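# Move the flask from heating mantle to desk cork ring

## Task

Lift the round-bottom flask out of its heating mantle and set it upright in a cork ring on the desk. The cork rings sit on the shelved bench by the window. The task fails if the flask touches the floor, breaks (glass breaks from a drop of more than a few centimetres or a hard knock), or ends up tipped over or tilted. At the end the flask must stay in place without the robot holding it: release it and move the robot clear.

## Robot and tools

Robot: the LinearBot, an omnidirectional base carrying a column about 1.75 m high. A carriage rides up and down the column over 1.0 m (lift_m) and holds two identical six-joint arms, left and right, each ending in a two-finger gripper. Arm bases sit about 0.57 m + lift_m above the floor; carriage parts hang roughly 0.15 m below them. Reach is about 0.78 m from the shoulder, but a hand can go only about 0.38 m lower than its arm base. A hand is about 0.16 m long and 0.1 m wide (0.14 m open). Parked arm joints 1 to 6: 0, 0.05, 0.05, 1.45, 0, 0. With both parked the robot takes up about 0.95 m by 0.7 m. Cameras: carriage_camera (fixed, forward, tilted about 20 degrees down), left_wrist_camera and right_wrist_camera (looking past the fingertips).

Frames: the base frame sits on the floor below the base centre, x forward, y left, z up. Results give left_hand and right_hand in this frame as the point between the finger pads, plus quat_wxyz (hand z along the fingers, fingers open along hand y; a hand pointing straight up with joints 1, 5, 6 at 0 reads (1, 0, 0, 0)). The odometry frame is the base frame where the scene began; base_odometry counts wheel turns, so slip looks like travel; heading is in radians, left positive, -3.142 to 3.142. Hand readings can be off, more so at long reach, and a loaded level hand sags 10 to 17 cm per kg.

execute_actions(actions, cameras): actions is a list holding one action or nothing (empty = just report). An action may have base, joints, or both; its motions begin together. base takes exactly one relative offset from where the base last measured itself: translate_m (metres, forward positive, -2 to 2), strafe_m (metres, left positive, -2 to 2) or rotate_rad (radians, counter-clockwise positive, -6.3 to 6.3). joints is one dictionary for both arms, keyed by name, each value an absolute target: lift_m 0 to 1 m; for each side (left_ or right_): joint1_rad -2.617 to 3.054 (turn about vertical, 0 forward, positive left); joint2_rad 0 to 3.141 (shoulder: 0 upper arm level backward, 1.57 vertical, 3.14 level forward); joint3_rad 0 to 3.141 (elbow, 0 folded, 3.14 straight); joint4_rad -1.57 to 1.57 (wrist pitch, positive lifts the fingertips); joint5_rad -1.57 to 1.57 (wrist yaw, positive swings fingertips to the right, opposite to joint1); joint6_rad -2.094 to 2.094 (roll about the finger axis, positive clockwise viewed from the forearm); gripper_m 0 to 0.093 m (pad gap). Omitted joints may still be driving to earlier targets. Unknown keys or out-of-range numbers reject the whole call. cameras: list of carriage_camera, left_wrist_camera, right_wrist_camera or all; null/omitted means all, [] means none. One action lasts at most 15 s.

wait(seconds 0 to 10): lets time pass, returns state and images. zoom_image(camera, region [x0, y0, x1, y1] in pixels, origin top-left, at most 504 by 504): closer look at that camera's newest full image (672x504). read_manual(section "licences"): licence texts only. finished_scene(scene): ends the current scene by its number once the result holds; irreversible. A reply with no tool call ends everything.

Result lines: base_status and joint_status say how each motion ended. done = reached (for the base, wheels turned the full amount, even if slipping; a tiny move may stop short yet say done). off_target = resting away from target, possibly still pushing; a gripper holding something usually shows this. contact_stop or time_out = target dropped, holding where it stopped. "joint command not followed" plus a cause = arm targets were withheld by the self-collision check (gripper targets still run); those joints show not_followed and may be retried on later actions. on_its_own lists what this call did not command; "held at" is a held target, not the position. motor_effort gives percent of maximum per motor, bracketed value is the peak; readings are biased and noisy. A lift effort that keeps dropping while lowering means a hand or load is resting on something. drive_wheels larger at rest than after free driving means the base is still pushing something. Motor temperatures lists per-arm joint temperatures. ARM HIT means an arm struck the robot hard. After a stop in a call, later motion calls in the same reply are skipped.

Hazards: the base stops on contact only after impact, and arms are mostly unwatched during turns or arm moves; the base can coast about 0.3 m after an arm touches something. After a blocked drive, back off about 0.2 m along the path (or reverse the turn), repeat if still pressed. The column can hit a table edge the base slides under; reversing into such an edge can tip the robot. Arms have no contact stop and snap to target once freed. Never let the arms collide or press each other; to free a withheld arm, move it alone clear first, then the other. The robot can topple (carriage high, arms extended, loads, pulling, abrupt stops) and cannot recover; only images show lean. Pad force is about 45 to 60 N, so grip glass gently and lower it slowly close to the ring before release. Outstretched or loaded arms heat quickly: from 75 °C a MOTOR HOT warning, at 90 °C a 10 s arm stop, at 100 °C the arm goes limp and drops; keep arms tucked when possible. Objects may occasionally be nudged by outside pushes. The robot keeps its last command while you compose a reply.

Each tool is called after "Call:" as a command line: name --argument value for each argument, lists and objects as JSON in quotes; but a table of rows of numbers goes row by row, as --pt "numbers of a row", without its own name.

## Session

I'll start by looking at the current state and the camera images.

Call:
execute_actions --actions '[]'

Scene clock: 0.00 s.
Motor temperatures (°C, as the motors report them): left_arm=[25 28 26 29 25 27] | right_arm=[27 28 25 27 25 26]
base_odometry: x=+0.000 y=+0.000 heading=+0.000 (m, m, rad; odometry frame)
base_status: not commanded
joint_positions: lift_m=+0.300 left_joint1_rad=+0.012 left_joint2_rad=+0.040 left_joint3_rad=+0.028 left_joint4_rad=+1.434 left_joint5_rad=-0.002 left_joint6_rad=+0.037 left_gripper_m=+0.094 right_joint1_rad=-0.001 right_joint2_rad=+0.056 right_joint3_rad=+0.051 right_joint4_rad=+1.437 right_joint5_rad=+0.038 right_joint6_rad=+0.011 right_gripper_m=+0.095
joint_status: not commanded
motor_effort: lift_m=+18 drive_wheels=+0 (%)
left_hand: x=+0.3063 y=+0.3259 z=+1.2879 quat_wxyz=(+0.997, +0.000, +0.075, +0.025) (m; base frame)
right_hand: x=+0.3038 y=-0.3317 z=+1.2941 quat_wxyz=(+0.997, +0.020, +0.070, +0.004) (m; base frame)
pictures: carriage_camera, left_wrist_camera, right_wrist_camera
Images, in order (width x height): carriage_camera 672x504, left_wrist_camera 672x504, right_wrist_camera 672x504.

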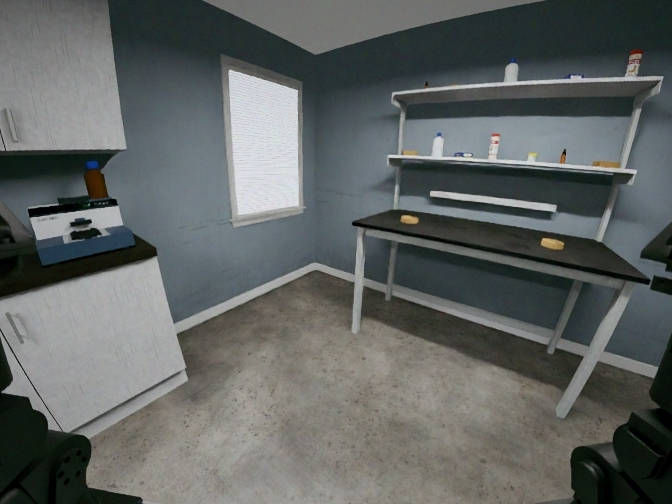

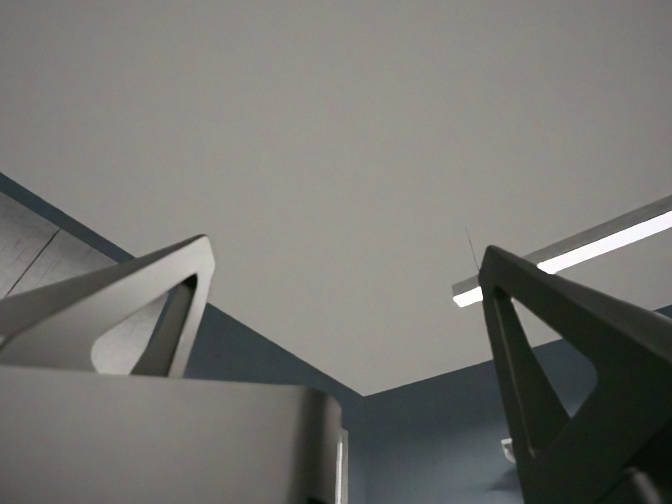

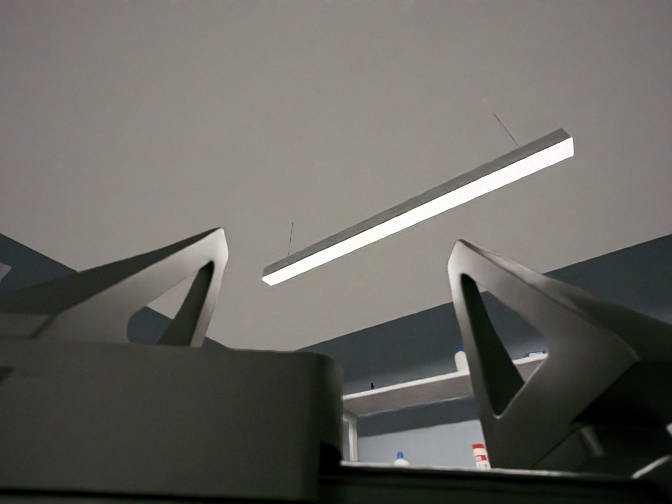

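Call:
zoom_image --camera "carriage_camera" --region '[340, 40, 672, 300]'

Call:
execute_actions --actions '[{"base": {"rotate_rad": 1.2}}]' --cameras '["carriage_camera"]'

Region (340, 40, 672, 300) of carriage_camera's 672x504 image, scaled by 1.518, with more detail than that image has; it fills the top 395 rows of this view, and the rest is white.

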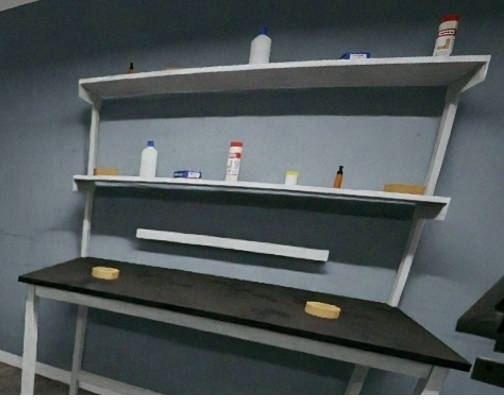

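Scene clock: 6.70 s.
Motor temperatures (°C, as the motors report them): left_arm=[25 29 27 29 25 27] | right_arm=[27 28 26 27 25 26]
base_odometry: x=+0.000 y=+0.000 heading=+1.200 (m, m, rad; odometry frame)
base_status: done
joint_positions: lift_m=+0.300 left_joint1_rad=+0.012 left_joint2_rad=+0.040 left_joint3_rad=+0.028 left_joint4_rad=+1.434 left_joint5_rad=-0.002 left_joint6_rad=+0.037 left_gripper_m=+0.094 right_joint1_rad=-0.001 right_joint2_rad=+0.056 right_joint3_rad=+0.051 right_joint4_rad=+1.436 right_joint5_rad=+0.038 right_joint6_rad=+0.011 right_gripper_m=+0.095
joint_status: not commanded
motor_effort: lift_m=+18(18) drive_wheels=+4(10) (%)
left_hand: x=+0.3063 y=+0.3259 z=+1.2879 quat_wxyz=(+0.997, +0.000, +0.075, +0.025) (m; base frame)
right_hand: x=+0.3039 y=-0.3317 z=+1.2940 quat_wxyz=(+0.997, +0.020, +0.070, +0.004) (m; base frame)
pictures: carriage_camera
Images, in order (width x height): carriage_camera 672x504.

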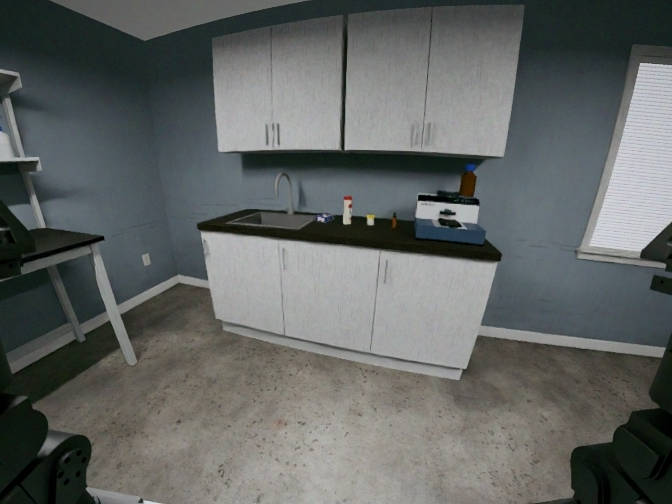

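Call:
execute_actions --actions '[{"base": {"rotate_rad": 1.3}}]' --cameras '["carriage_camera"]'

Scene clock: 13.93 s.
Motor temperatures (°C, as the motors report them): left_arm=[25 29 28 29 25 27] | right_arm=[27 29 27 27 25 26]
base_odometry: x=+0.000 y=+0.000 heading=+2.499 (m, m, rad; odometry frame)
base_status: done
joint_positions: lift_m=+0.300 left_joint1_rad=+0.012 left_joint2_rad=+0.040 left_joint3_rad=+0.028 left_joint4_rad=+1.434 left_joint5_rad=-0.002 left_joint6_rad=+0.037 left_gripper_m=+0.094 right_joint1_rad=-0.001 right_joint2_rad=+0.056 right_joint3_rad=+0.051 right_joint4_rad=+1.436 right_joint5_rad=+0.038 right_joint6_rad=+0.011 right_gripper_m=+0.095
joint_status: not commanded
motor_effort: lift_m=+18(18) drive_wheels=+3(8) (%)
left_hand: x=+0.3064 y=+0.3259 z=+1.2879 quat_wxyz=(+0.997, +0.000, +0.075, +0.025) (m; base frame)
right_hand: x=+0.3039 y=-0.3317 z=+1.2940 quat_wxyz=(+0.997, +0.020, +0.070, +0.004) (m; base frame)
pictures: carriage_camera
Images, in order (width x height): carriage_camera 672x504.

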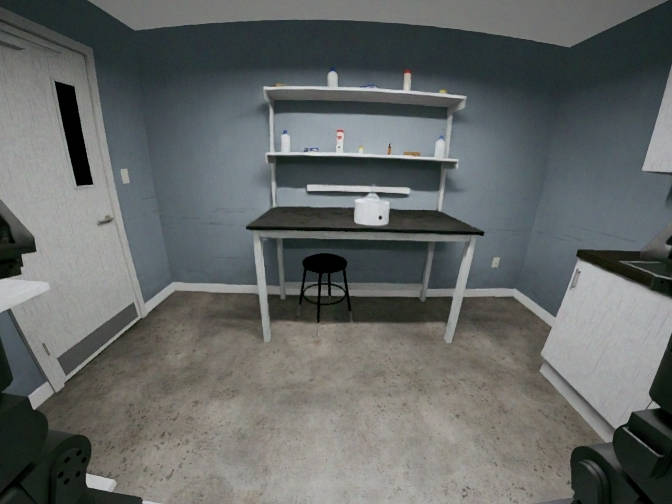

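Call:
zoom_image --camera "carriage_camera" --region '[320, 160, 430, 250]'

Call:
execute_actions --actions '[{"base": {"rotate_rad": 1.4}}]' --cameras '["carriage_camera"]'

Region (320, 160, 430, 250) of carriage_camera's 672x504 image, scaled by 4.582, with more detail than that image has; it fills the top 412 rows of this view, and the rest is white.

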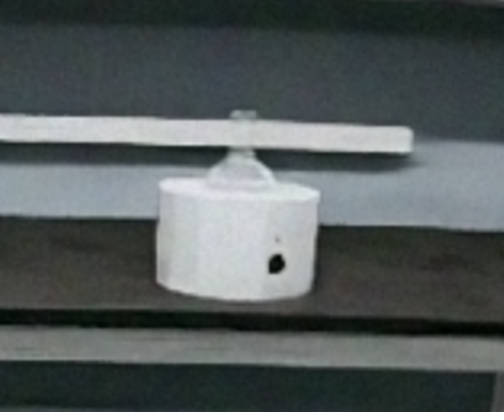

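Scene clock: 19.97 s.
Motor temperatures (°C, as the motors report them): left_arm=[25 29 28 29 25 27] | right_arm=[27 29 27 27 25 26]
base_odometry: x=+0.000 y=+0.000 heading=-2.384 (m, m, rad; odometry frame)
base_status: done
joint_positions: lift_m=+0.300 left_joint1_rad=+0.012 left_joint2_rad=+0.040 left_joint3_rad=+0.028 left_joint4_rad=+1.434 left_joint5_rad=-0.002 left_joint6_rad=+0.037 left_gripper_m=+0.094 right_joint1_rad=-0.001 right_joint2_rad=+0.056 right_joint3_rad=+0.051 right_joint4_rad=+1.436 right_joint5_rad=+0.038 right_joint6_rad=+0.011 right_gripper_m=+0.095
joint_status: not commanded
motor_effort: lift_m=+18(18) drive_wheels=+4(9) (%)
left_hand: x=+0.3064 y=+0.3259 z=+1.2879 quat_wxyz=(+0.997, +0.000, +0.075, +0.025) (m; base frame)
right_hand: x=+0.3040 y=-0.3317 z=+1.2940 quat_wxyz=(+0.997, +0.020, +0.070, +0.004) (m; base frame)
pictures: carriage_camera
Images, in order (width x height): carriage_camera 672x504.

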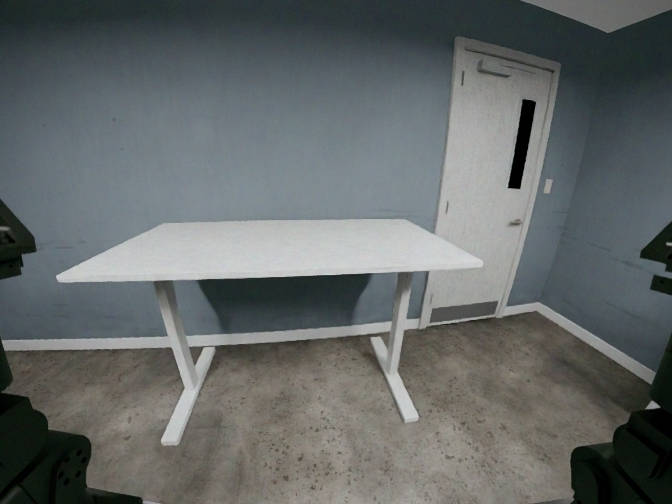

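Call:
execute_actions --actions '[{"base": {"rotate_rad": 1.734}, "joints": {"lift_m": 0.42}}]' --cameras '["carriage_camera"]'

Scene clock: 133.10 s.
Motor temperatures (°C, as the motors report them): left_arm=[25 31 33 29 25 27] | right_arm=[27 30 32 27 25 26]
base_odometry: x=+0.000 y=+0.000 heading=-0.650 (m, m, rad; odometry frame)
base_status: done
joint_positions: lift_m=+0.420 left_joint1_rad=+0.012 left_joint2_rad=+0.040 left_joint3_rad=+0.028 left_joint4_rad=+1.432 left_joint5_rad=-0.002 left_joint6_rad=+0.037 left_gripper_m=+0.094 right_joint1_rad=-0.001 right_joint2_rad=+0.056 right_joint3_rad=+0.051 right_joint4_rad=+1.436 right_joint5_rad=+0.038 right_joint6_rad=+0.011 right_gripper_m=+0.095
joint_status: all done
motor_effort: lift_m=+18(22) drive_wheels=+3(10) (%)
left_hand: x=+0.3068 y=+0.3259 z=+1.4077 quat_wxyz=(+0.997, +0.000, +0.076, +0.025) (m; base frame)
right_hand: x=+0.3040 y=-0.3317 z=+1.4138 quat_wxyz=(+0.997, +0.020, +0.070, +0.004) (m; base frame)
pictures: carriage_camera
Images, in order (width x height): carriage_camera 672x504.

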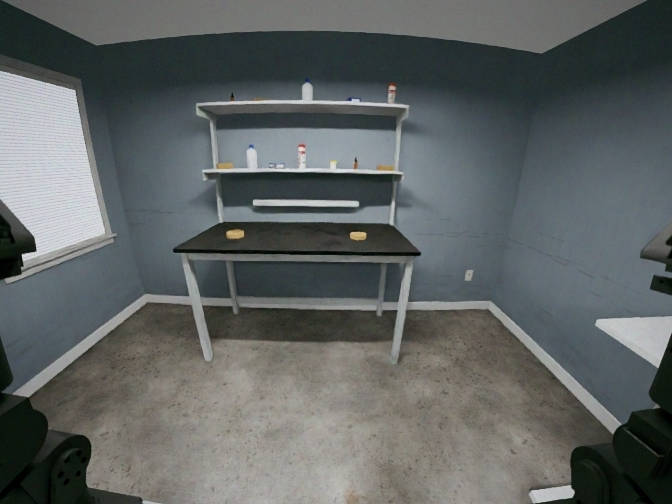

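Call:
execute_actions --actions '[{"base": {"translate_m": 1.0}, "joints": {"right_joint1_rad": 0.35, "right_joint2_rad": 2.05, "right_joint3_rad": 1.62, "right_joint4_rad": -1.14, "right_gripper_m": 0.06}}]'

Scene clock: 165.40 s.
Motor temperatures (°C, as the motors report them): left_arm=[25 31 33 29 25 27] | right_arm=[27 31 33 27 25 26]
base_odometry: x=+0.797 y=-0.604 heading=-0.650 (m, m, rad; odometry frame)
base_status: done
joint_positions: lift_m=+0.420 left_joint1_rad=+0.012 left_joint2_rad=+0.040 left_joint3_rad=+0.028 left_joint4_rad=+1.432 left_joint5_rad=-0.002 left_joint6_rad=+0.037 left_gripper_m=+0.094 right_joint1_rad=+0.343 right_joint2_rad=+2.050 right_joint3_rad=+1.594 right_joint4_rad=-1.136 right_joint5_rad=+0.038 right_joint6_rad=+0.011 right_gripper_m=+0.060
joint_status: all done
motor_effort: lift_m=+18(18) drive_wheels=+4(14) (%)
left_hand: x=+0.3070 y=+0.3259 z=+1.4076 quat_wxyz=(+0.997, +0.000, +0.076, +0.025) (m; base frame)
right_hand: x=+0.6306 y=-0.2026 z=+1.0317 quat_wxyz=(-0.007, -0.165, +0.986, -0.021) (m; base frame)
pictures: carriage_camera, left_wrist_camera, right_wrist_camera
Images, in order (width x height): carriage_camera 672x504, left_wrist_camera 672x504, right_wrist_camera 672x504.

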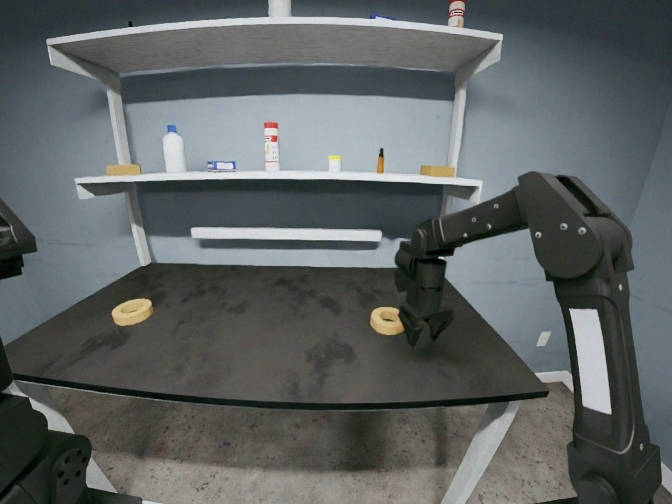

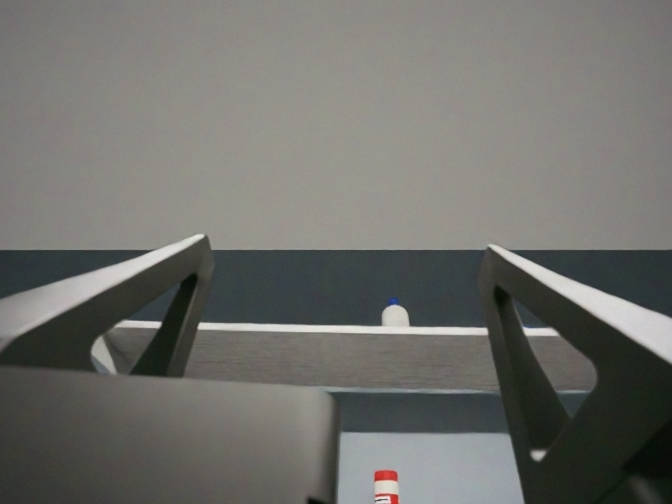

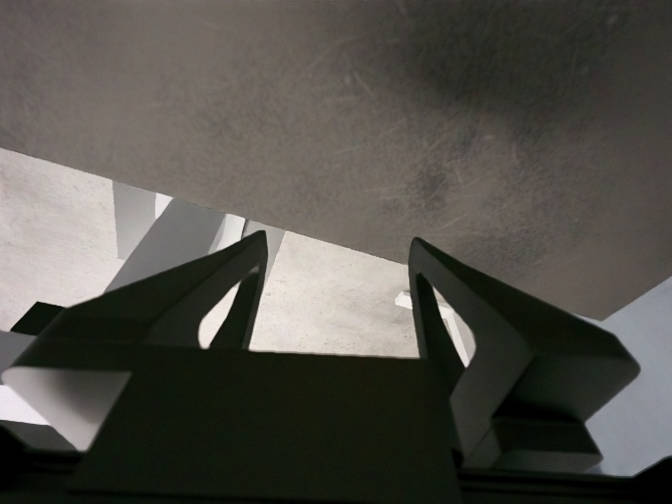

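Call:
zoom_image --camera "carriage_camera" --region '[340, 280, 480, 420]'

Call:
zoom_image --camera "carriage_camera" --region '[80, 270, 220, 410]'

Region (340, 280, 480, 420) of carriage_camera's 672x504 image, scaled by 3.600, with more detail than that image has.

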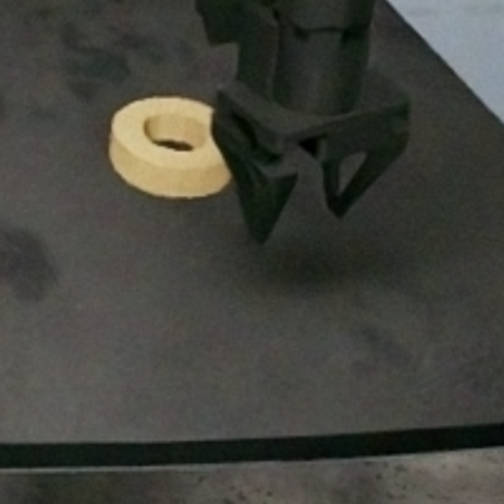

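Region (80, 270, 220, 410) of carriage_camera's 672x504 image, scaled by 3.600, with more detail than that image has.

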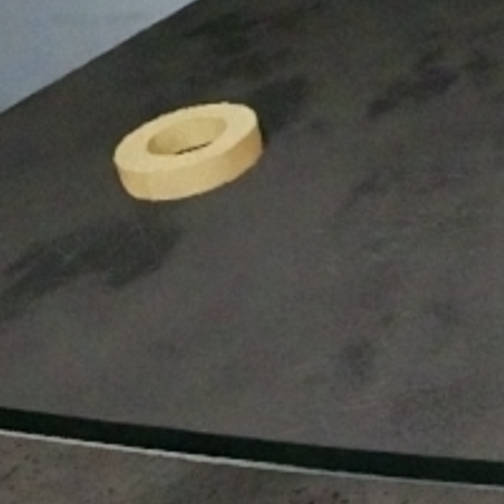

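Call:
execute_actions --actions '[{"base": {"translate_m": 0.14}, "joints": {"right_joint1_rad": 0.275, "right_joint2_rad": 2.36, "right_joint3_rad": 2.0, "right_joint4_rad": -1.19, "right_joint5_rad": 0.0, "right_gripper_m": 0.06}}]' --cameras '["carriage_camera", "right_wrist_camera"]'

Scene clock: 211.43 s.
Motor temperatures (°C, as the motors report them): left_arm=[25 31 34 29 25 27] | right_arm=[27 39 36 27 25 26]
base_odometry: x=+0.908 y=-0.689 heading=-0.649 (m, m, rad; odometry frame)
base_status: done
joint_positions: lift_m=+0.420 left_joint1_rad=+0.012 left_joint2_rad=+0.040 left_joint3_rad=+0.028 left_joint4_rad=+1.432 left_joint5_rad=-0.002 left_joint6_rad=+0.037 left_gripper_m=+0.094 right_joint1_rad=+0.271 right_joint2_rad=+2.362 right_joint3_rad=+1.980 right_joint4_rad=-1.190 right_joint5_rad=+0.003 right_joint6_rad=+0.011 right_gripper_m=+0.060
joint_status: all done
motor_effort: lift_m=+18(18) drive_wheels=-5(11) (%)
left_hand: x=+0.3069 y=+0.3259 z=+1.4076 quat_wxyz=(+0.997, +0.000, +0.076, +0.025) (m; base frame)
right_hand: x=+0.7082 y=-0.2031 z=+1.0012 quat_wxyz=(+0.000, -0.130, +0.992, -0.002) (m; base frame)
pictures: carriage_camera, right_wrist_camera
Images, in order (width x height): carriage_camera 672x504, right_wrist_camera 672x504.

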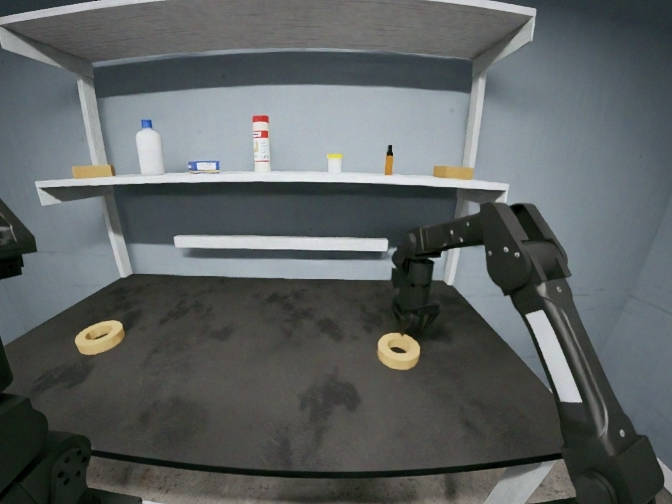

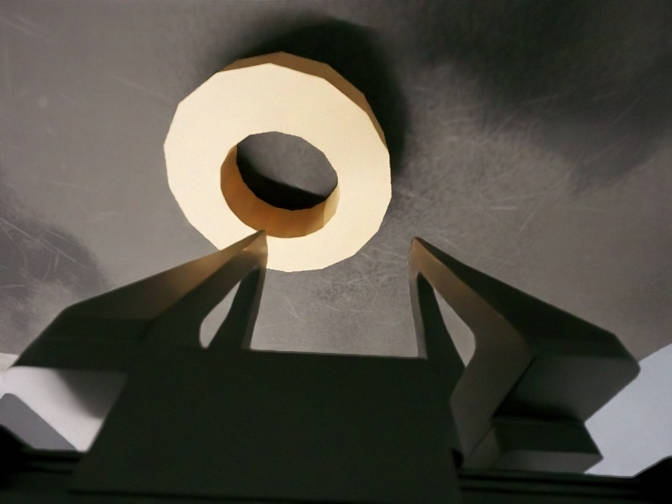

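Call:
execute_actions --actions '[{"joints": {"right_joint1_rad": 0.245, "lift_m": 0.39}}]' --cameras '["carriage_camera", "right_wrist_camera"]'

Scene clock: 242.13 s.
Motor temperatures (°C, as the motors report them): left_arm=[25 32 35 29 25 27] | right_arm=[27 46 37 27 25 26]
base_odometry: x=+0.908 y=-0.689 heading=-0.649 (m, m, rad; odometry frame)
base_status: not commanded
joint_positions: lift_m=+0.390 left_joint1_rad=+0.012 left_joint2_rad=+0.040 left_joint3_rad=+0.028 left_joint4_rad=+1.432 left_joint5_rad=-0.002 left_joint6_rad=+0.037 left_gripper_m=+0.094 right_joint1_rad=+0.248 right_joint2_rad=+2.367 right_joint3_rad=+1.983 right_joint4_rad=-1.191 right_joint5_rad=+0.003 right_joint6_rad=+0.011 right_gripper_m=+0.060
joint_status: all done
motor_effort: lift_m=+17(17) drive_wheels=-4(5) (%)
left_hand: x=+0.3068 y=+0.3259 z=+1.3777 quat_wxyz=(+0.997, +0.000, +0.076, +0.025) (m; base frame)
right_hand: x=+0.7112 y=-0.2133 z=+0.9696 quat_wxyz=(-0.002, -0.118, +0.993, -0.002) (m; base frame)
pictures: carriage_camera, right_wrist_camera
Images, in order (width x height): carriage_camera 672x504, right_wrist_camera 672x504.

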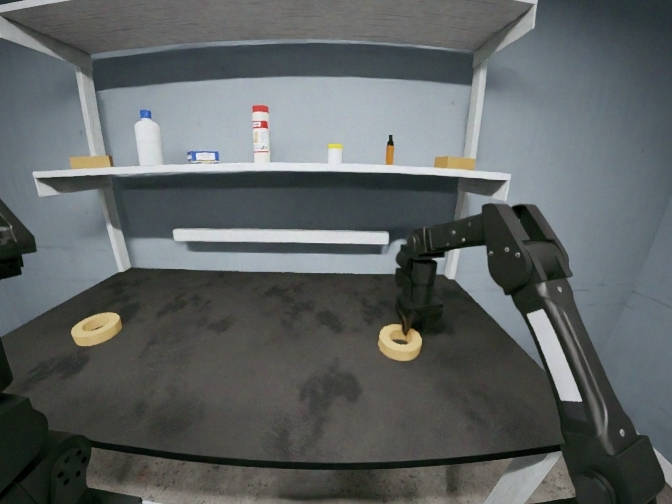

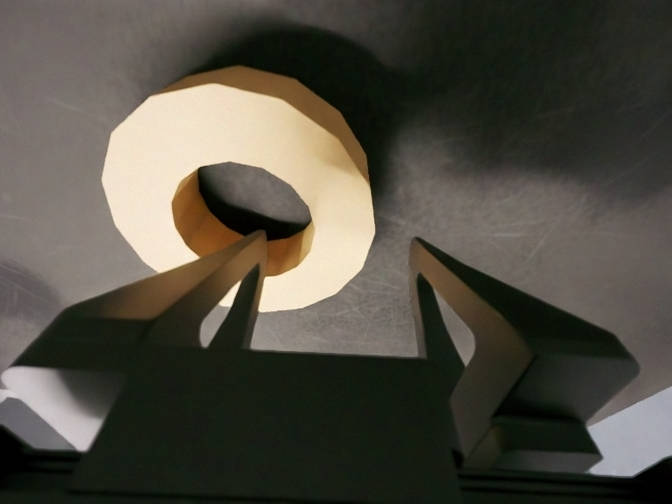

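Call:
execute_actions --actions '[{"joints": {"lift_m": 0.358}}]' --cameras '["carriage_camera", "right_wrist_camera"]'

Scene clock: 247.30 s.
Motor temperatures (°C, as the motors report them): left_arm=[25 32 35 29 25 27] | right_arm=[27 47 37 27 25 26]
base_odometry: x=+0.908 y=-0.689 heading=-0.649 (m, m, rad; odometry frame)
base_status: not commanded
joint_positions: lift_m=+0.358 left_joint1_rad=+0.012 left_joint2_rad=+0.040 left_joint3_rad=+0.028 left_joint4_rad=+1.433 left_joint5_rad=-0.002 left_joint6_rad=+0.037 left_gripper_m=+0.094 right_joint1_rad=+0.248 right_joint2_rad=+2.368 right_joint3_rad=+1.983 right_joint4_rad=-1.191 right_joint5_rad=+0.003 right_joint6_rad=+0.011 right_gripper_m=+0.060
joint_status: all done
motor_effort: lift_m=+17(18) drive_wheels=-4(4) (%)
left_hand: x=+0.3067 y=+0.3259 z=+1.3457 quat_wxyz=(+0.997, +0.000, +0.075, +0.025) (m; base frame)
right_hand: x=+0.7111 y=-0.2134 z=+0.9371 quat_wxyz=(-0.003, -0.118, +0.993, -0.002) (m; base frame)
pictures: carriage_camera, right_wrist_camera
Images, in order (width x height): carriage_camera 672x504, right_wrist_camera 672x504.

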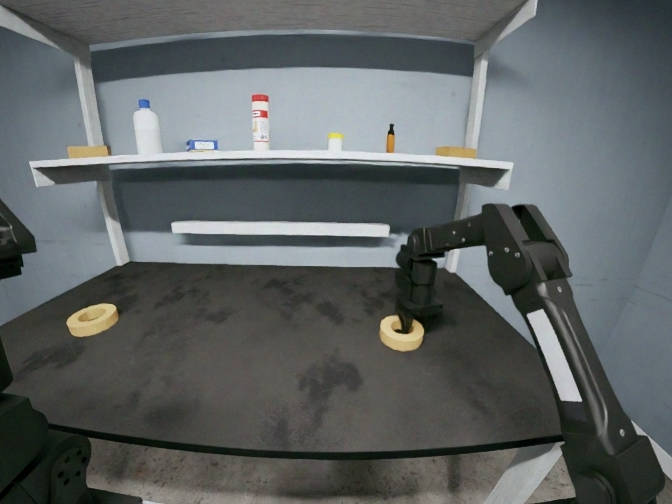

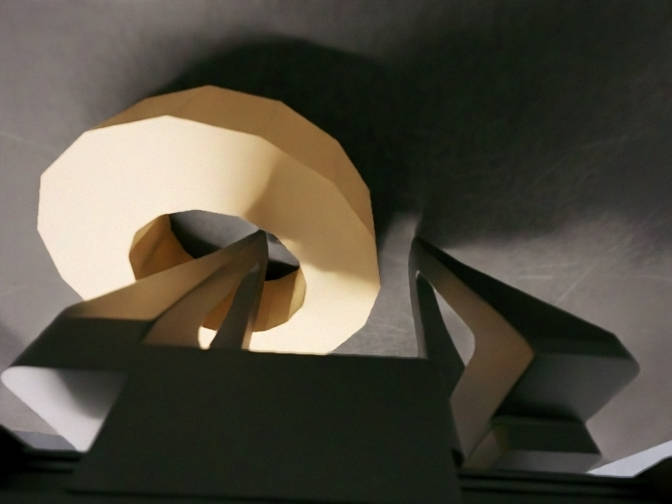

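Call:
execute_actions --actions '[{"joints": {"lift_m": 0.354, "right_gripper_m": 0.012}}]' --cameras '["right_wrist_camera"]'

Scene clock: 257.03 s.
Motor temperatures (°C, as the motors report them): left_arm=[25 32 35 29 25 27] | right_arm=[27 48 37 27 25 26]
base_odometry: x=+0.908 y=-0.689 heading=-0.649 (m, m, rad; odometry frame)
base_status: not commanded
joint_positions: lift_m=+0.354 left_joint1_rad=+0.012 left_joint2_rad=+0.040 left_joint3_rad=+0.028 left_joint4_rad=+1.433 left_joint5_rad=-0.002 left_joint6_rad=+0.037 left_gripper_m=+0.094 right_joint1_rad=+0.248 right_joint2_rad=+2.367 right_joint3_rad=+1.983 right_joint4_rad=-1.191 right_joint5_rad=+0.008 right_joint6_rad=+0.011 right_gripper_m=+0.024
joint_status: right_gripper_m off_target (ended at +0.024, target +0.012); the others done
motor_effort: lift_m=+17(17) drive_wheels=-4(5) (%)
left_hand: x=+0.3066 y=+0.3259 z=+1.3418 quat_wxyz=(+0.997, +0.000, +0.075, +0.025) (m; base frame)
right_hand: x=+0.7115 y=-0.2141 z=+0.9336 quat_wxyz=(-0.002, -0.118, +0.993, -0.004) (m; base frame)
pictures: right_wrist_camera
Images, in order (width x height): right_wrist_camera 672x504.

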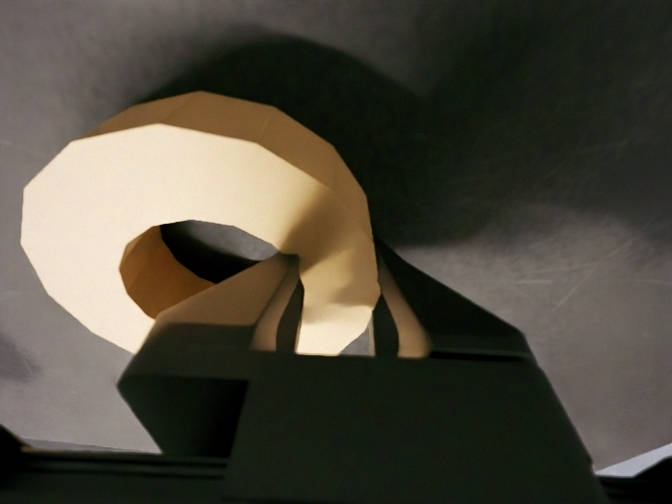

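Call:
execute_actions --actions '[{"base": {"translate_m": -1.15}, "joints": {"lift_m": 0.5, "right_joint1_rad": 0.2, "right_joint2_rad": 1.6, "right_joint3_rad": 1.12, "right_joint4_rad": -1.08}}]' --cameras '["carriage_camera", "right_wrist_camera"]'

Call:
execute_actions --actions '[{"base": {"rotate_rad": -1.575}}]' --cameras '["carriage_camera", "right_wrist_camera"]'

Scene clock: 282.73 s.
Motor temperatures (°C, as the motors report them): left_arm=[25 32 35 29 25 27] | right_arm=[27 49 37 27 25 26]
base_odometry: x=-0.009 y=+0.005 heading=-0.648 (m, m, rad; odometry frame)
base_status: done
joint_positions: lift_m=+0.500 left_joint1_rad=+0.012 left_joint2_rad=+0.040 left_joint3_rad=+0.028 left_joint4_rad=+1.433 left_joint5_rad=-0.002 left_joint6_rad=+0.037 left_gripper_m=+0.094 right_joint1_rad=+0.196 right_joint2_rad=+1.622 right_joint3_rad=+1.129 right_joint4_rad=-1.079 right_joint5_rad=+0.007 right_joint6_rad=+0.011 right_gripper_m=+0.024
joint_status: all done
motor_effort: lift_m=+18(23) drive_wheels=+4(13) (%)
left_hand: x=+0.3067 y=+0.3259 z=+1.4877 quat_wxyz=(+0.997, +0.000, +0.075, +0.025) (m; base frame)
right_hand: x=+0.5399 y=-0.2722 z=+1.1315 quat_wxyz=(-0.001, -0.092, +0.996, -0.003) (m; base frame)
pictures: carriage_camera, right_wrist_camera
Images, in order (width x height): carriage_camera 672x504, right_wrist_camera 672x504.

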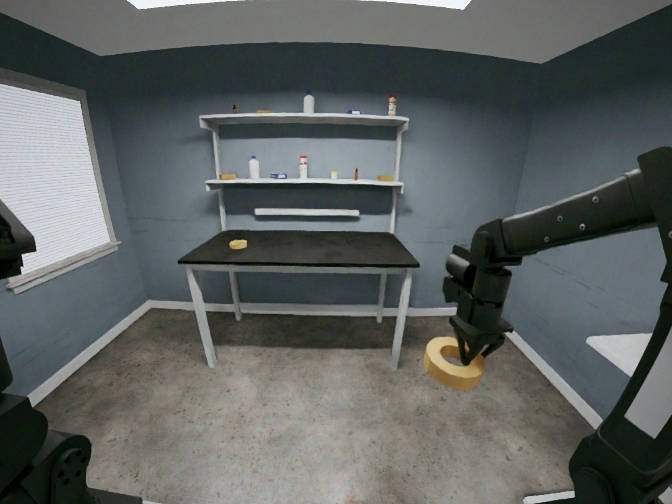

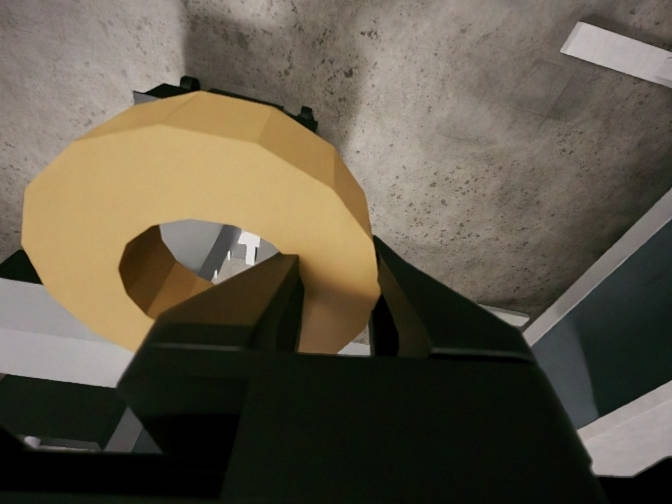

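Scene clock: 285.83 s.
Motor temperatures (°C, as the motors report them): left_arm=[25 32 35 29 25 27] | right_arm=[27 48 37 27 25 26]
base_odometry: x=-0.009 y=+0.005 heading=-2.223 (m, m, rad; odometry frame)
base_status: done
joint_positions: lift_m=+0.500 left_joint1_rad=+0.012 left_joint2_rad=+0.040 left_joint3_rad=+0.028 left_joint4_rad=+1.432 left_joint5_rad=-0.002 left_joint6_rad=+0.037 left_gripper_m=+0.094 right_joint1_rad=+0.197 right_joint2_rad=+1.622 right_joint3_rad=+1.129 right_joint4_rad=-1.079 right_joint5_rad=+0.006 right_joint6_rad=+0.011 right_gripper_m=+0.024
joint_status: not commanded
motor_effort: lift_m=+18(18) drive_wheels=+3(9) (%)
left_hand: x=+0.3068 y=+0.3259 z=+1.4876 quat_wxyz=(+0.997, +0.000, +0.076, +0.025) (m; base frame)
right_hand: x=+0.5401 y=-0.2720 z=+1.1315 quat_wxyz=(+0.000, -0.092, +0.996, -0.003) (m; base frame)
pictures: carriage_camera, right_wrist_camera
Images, in order (width x height): carriage_camera 672x504, right_wrist_camera 672x504.

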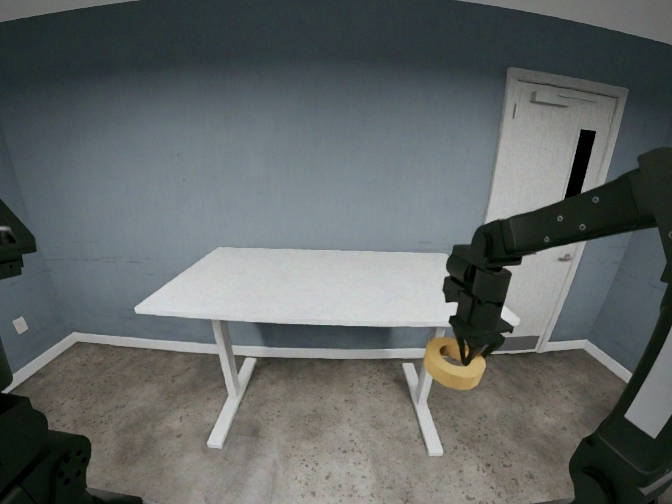

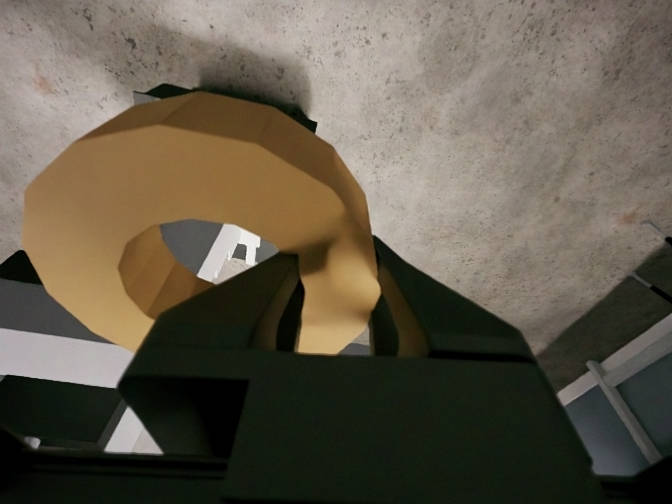

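Call:
zoom_image --camera "carriage_camera" --region '[120, 230, 540, 470]'

Region (120, 230, 540, 470) of carriage_camera's 672x504 image, scaled by 1.200, with more detail than that image has; it fills the top 288 rows of this view, and the rest is white.

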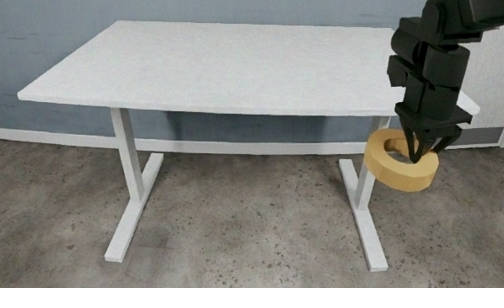

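Call:
execute_actions --actions '[{"base": {"translate_m": 0.5}, "joints": {"lift_m": 0.44, "right_joint2_rad": 2.05, "right_joint3_rad": 1.62, "right_joint4_rad": -1.125}}]' --cameras '["carriage_camera", "right_wrist_camera"]'

Scene clock: 313.87 s.
Motor temperatures (°C, as the motors report them): left_arm=[25 32 36 29 25 27] | right_arm=[27 44 36 27 25 26]
base_odometry: x=-0.313 y=-0.392 heading=-2.223 (m, m, rad; odometry frame)
base_status: done
joint_positions: lift_m=+0.440 left_joint1_rad=+0.012 left_joint2_rad=+0.040 left_joint3_rad=+0.028 left_joint4_rad=+1.433 left_joint5_rad=-0.002 left_joint6_rad=+0.037 left_gripper_m=+0.094 right_joint1_rad=+0.197 right_joint2_rad=+2.040 right_joint3_rad=+1.598 right_joint4_rad=-1.130 right_joint5_rad=+0.006 right_joint6_rad=+0.011 right_gripper_m=+0.024
joint_status: all done
motor_effort: lift_m=+17(17) drive_wheels=-5(13) (%)
left_hand: x=+0.3066 y=+0.3259 z=+1.4277 quat_wxyz=(+0.997, +0.000, +0.075, +0.025) (m; base frame)
right_hand: x=+0.6469 y=-0.2507 z=+1.0560 quat_wxyz=(+0.000, -0.092, +0.996, -0.003) (m; base frame)
pictures: carriage_camera, right_wrist_camera
Images, in order (width x height): carriage_camera 672x504, right_wrist_camera 672x504.

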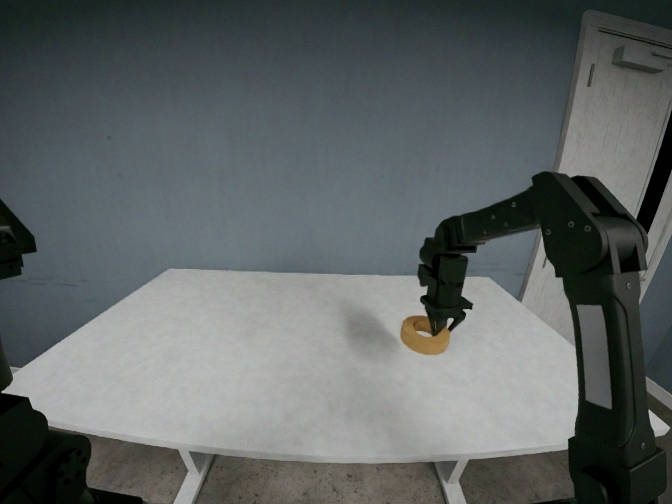

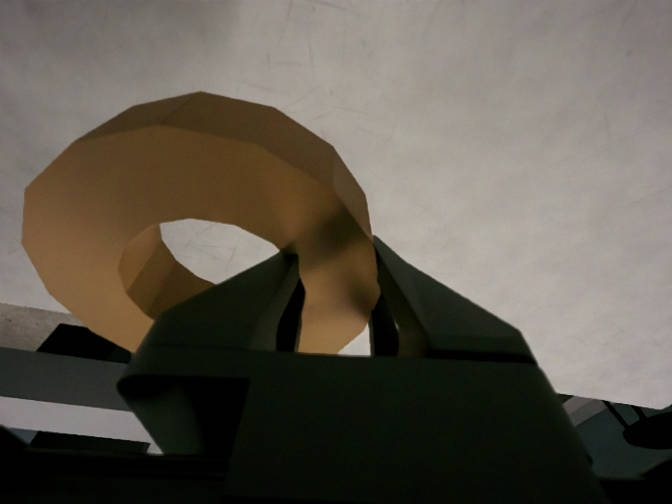

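Call:
execute_actions --actions '[{"joints": {"lift_m": 0.37}}]' --cameras '["carriage_camera", "right_wrist_camera"]'

Scene clock: 327.33 s.
Motor temperatures (°C, as the motors report them): left_arm=[25 32 36 29 25 27] | right_arm=[27 44 37 27 25 26]
base_odometry: x=-0.313 y=-0.392 heading=-2.223 (m, m, rad; odometry frame)
base_status: not commanded
joint_positions: lift_m=+0.370 left_joint1_rad=+0.012 left_joint2_rad=+0.040 left_joint3_rad=+0.028 left_joint4_rad=+1.433 left_joint5_rad=-0.002 left_joint6_rad=+0.037 left_gripper_m=+0.094 right_joint1_rad=+0.197 right_joint2_rad=+2.051 right_joint3_rad=+1.601 right_joint4_rad=-1.129 right_joint5_rad=+0.006 right_joint6_rad=+0.011 right_gripper_m=+0.024
joint_status: all done
motor_effort: lift_m=+18(17) drive_wheels=-5(5) (%)
left_hand: x=+0.3065 y=+0.3259 z=+1.3577 quat_wxyz=(+0.997, +0.000, +0.075, +0.025) (m; base frame)
right_hand: x=+0.6471 y=-0.2506 z=+0.9827 quat_wxyz=(-0.004, -0.092, +0.996, -0.004) (m; base frame)
pictures: carriage_camera, right_wrist_camera
Images, in order (width x height): carriage_camera 672x504, right_wrist_camera 672x504.

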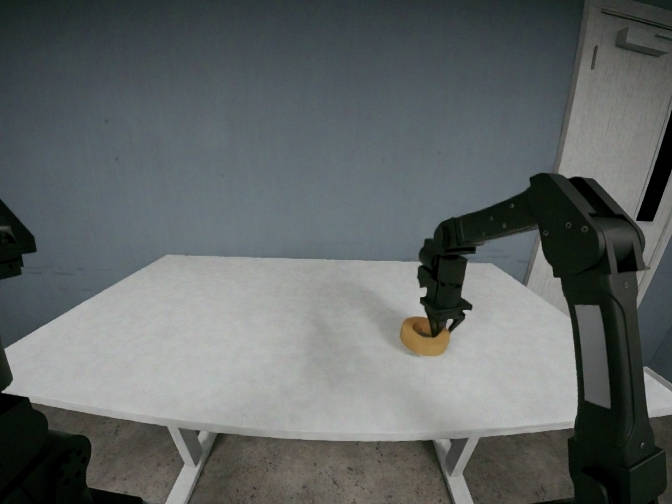

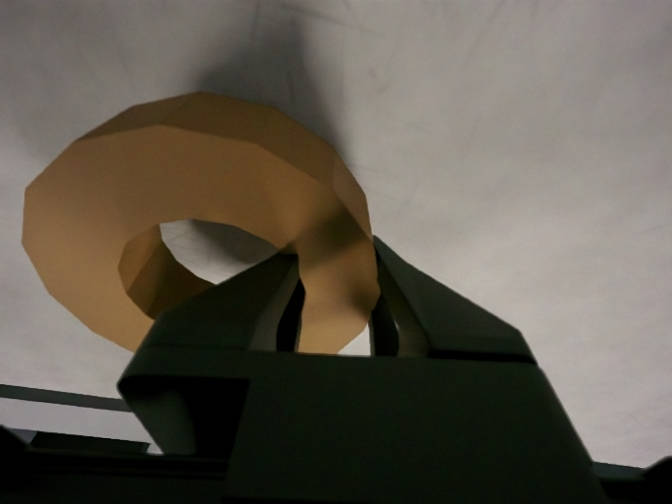

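Call:
execute_actions --actions '[{"joints": {"lift_m": 0.354}}]' --cameras '["carriage_camera", "right_wrist_camera"]'

Scene clock: 333.37 s.
Motor temperatures (°C, as the motors report them): left_arm=[25 32 36 29 25 27] | right_arm=[27 44 37 27 25 26]
base_odometry: x=-0.313 y=-0.392 heading=-2.223 (m, m, rad; odometry frame)
base_status: not commanded
joint_positions: lift_m=+0.354 left_joint1_rad=+0.012 left_joint2_rad=+0.040 left_joint3_rad=+0.028 left_joint4_rad=+1.433 left_joint5_rad=-0.002 left_joint6_rad=+0.037 left_gripper_m=+0.094 right_joint1_rad=+0.197 right_joint2_rad=+2.049 right_joint3_rad=+1.606 right_joint4_rad=-1.131 right_joint5_rad=+0.006 right_joint6_rad=+0.011 right_gripper_m=+0.024
joint_status: all done
motor_effort: lift_m=+17(17) drive_wheels=+4(7) (%)
left_hand: x=+0.3066 y=+0.3259 z=+1.3418 quat_wxyz=(+0.997, +0.000, +0.075, +0.025) (m; base frame)
right_hand: x=+0.6482 y=-0.2503 z=+0.9689 quat_wxyz=(-0.001, -0.092, +0.996, -0.003) (m; base frame)
pictures: carriage_camera, right_wrist_camera
Images, in order (width x height): carriage_camera 672x504, right_wrist_camera 672x504.

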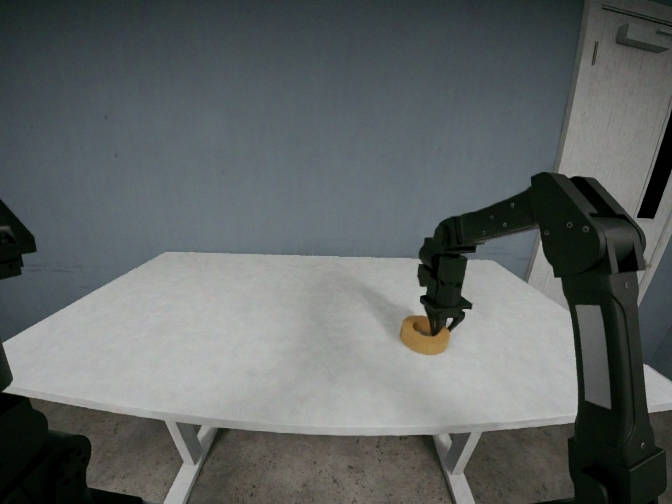

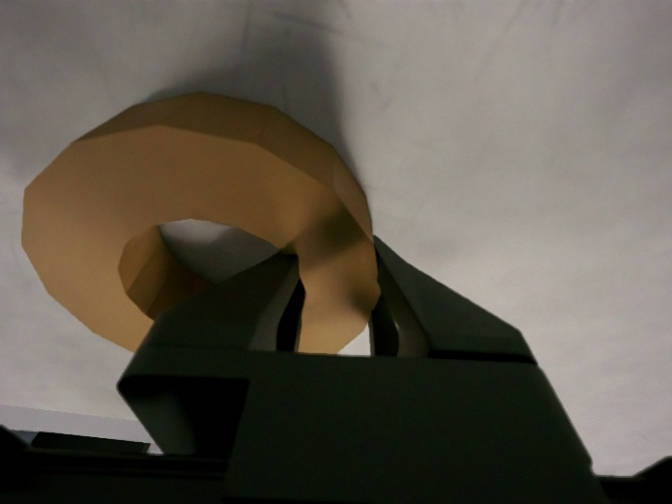

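Call:
execute_actions --actions '[{"joints": {"right_gripper_m": 0.055}}]' --cameras '["right_wrist_camera"]'

Call:
execute_actions --actions '[{"joints": {"lift_m": 0.42}}]' --cameras '["carriage_camera", "right_wrist_camera"]'

Scene clock: 340.43 s.
Motor temperatures (°C, as the motors report them): left_arm=[25 32 36 29 25 27] | right_arm=[27 45 37 27 25 26]
base_odometry: x=-0.313 y=-0.392 heading=-2.223 (m, m, rad; odometry frame)
base_status: not commanded
joint_positions: lift_m=+0.354 left_joint1_rad=+0.012 left_joint2_rad=+0.040 left_joint3_rad=+0.028 left_joint4_rad=+1.433 left_joint5_rad=-0.002 left_joint6_rad=+0.037 left_gripper_m=+0.094 right_joint1_rad=+0.197 right_joint2_rad=+2.049 right_joint3_rad=+1.606 right_joint4_rad=-1.131 right_joint5_rad=+0.005 right_joint6_rad=+0.011 right_gripper_m=+0.055
joint_status: all done
motor_effort: lift_m=+17(17) drive_wheels=+3(4) (%)
left_hand: x=+0.3066 y=+0.3259 z=+1.3418 quat_wxyz=(+0.997, +0.000, +0.075, +0.025) (m; base frame)
right_hand: x=+0.6482 y=-0.2502 z=+0.9689 quat_wxyz=(-0.001, -0.092, +0.996, -0.003) (m; base frame)
pictures: right_wrist_camera
Images, in order (width x height): right_wrist_camera 672x504.

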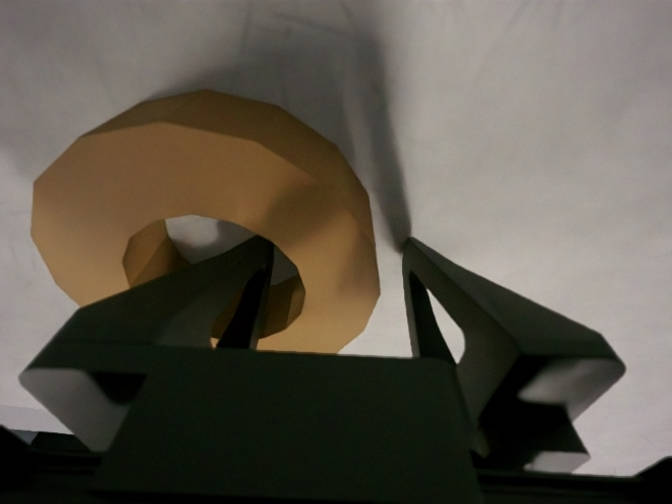

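Scene clock: 341.23 s.
Motor temperatures (°C, as the motors report them): left_arm=[25 32 36 29 25 27] | right_arm=[27 45 37 27 25 26]
base_odometry: x=-0.313 y=-0.392 heading=-2.223 (m, m, rad; odometry frame)
base_status: not commanded
joint_positions: lift_m=+0.420 left_joint1_rad=+0.012 left_joint2_rad=+0.040 left_joint3_rad=+0.028 left_joint4_rad=+1.433 left_joint5_rad=-0.002 left_joint6_rad=+0.037 left_gripper_m=+0.094 right_joint1_rad=+0.197 right_joint2_rad=+2.050 right_joint3_rad=+1.607 right_joint4_rad=-1.130 right_joint5_rad=+0.005 right_joint6_rad=+0.011 right_gripper_m=+0.055
joint_status: all done
motor_effort: lift_m=+18(23) drive_wheels=+4(4) (%)
left_hand: x=+0.3065 y=+0.3259 z=+1.4076 quat_wxyz=(+0.997, +0.000, +0.075, +0.025) (m; base frame)
right_hand: x=+0.6486 y=-0.2501 z=+1.0343 quat_wxyz=(-0.001, -0.092, +0.996, -0.003) (m; base frame)
pictures: carriage_camera, right_wrist_camera
Images, in order (width x height): carriage_camera 672x504, right_wrist_camera 672x504.

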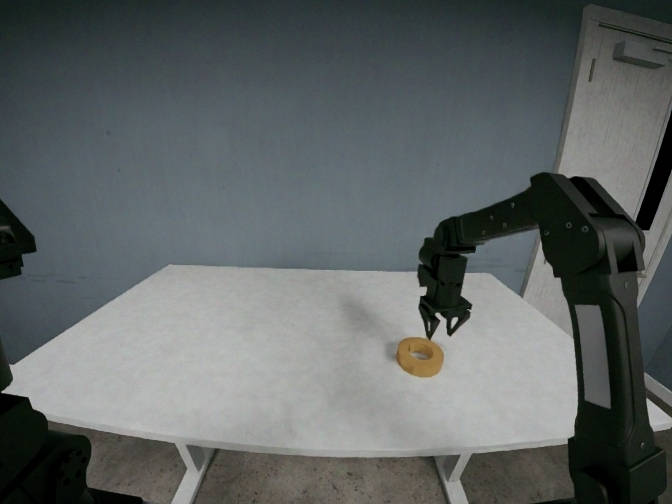

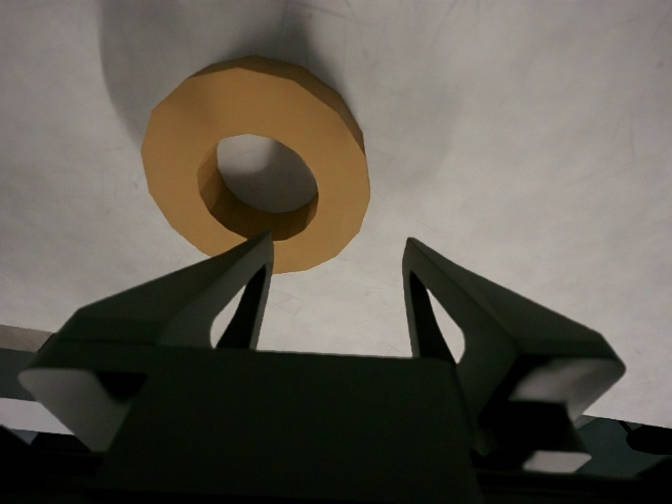

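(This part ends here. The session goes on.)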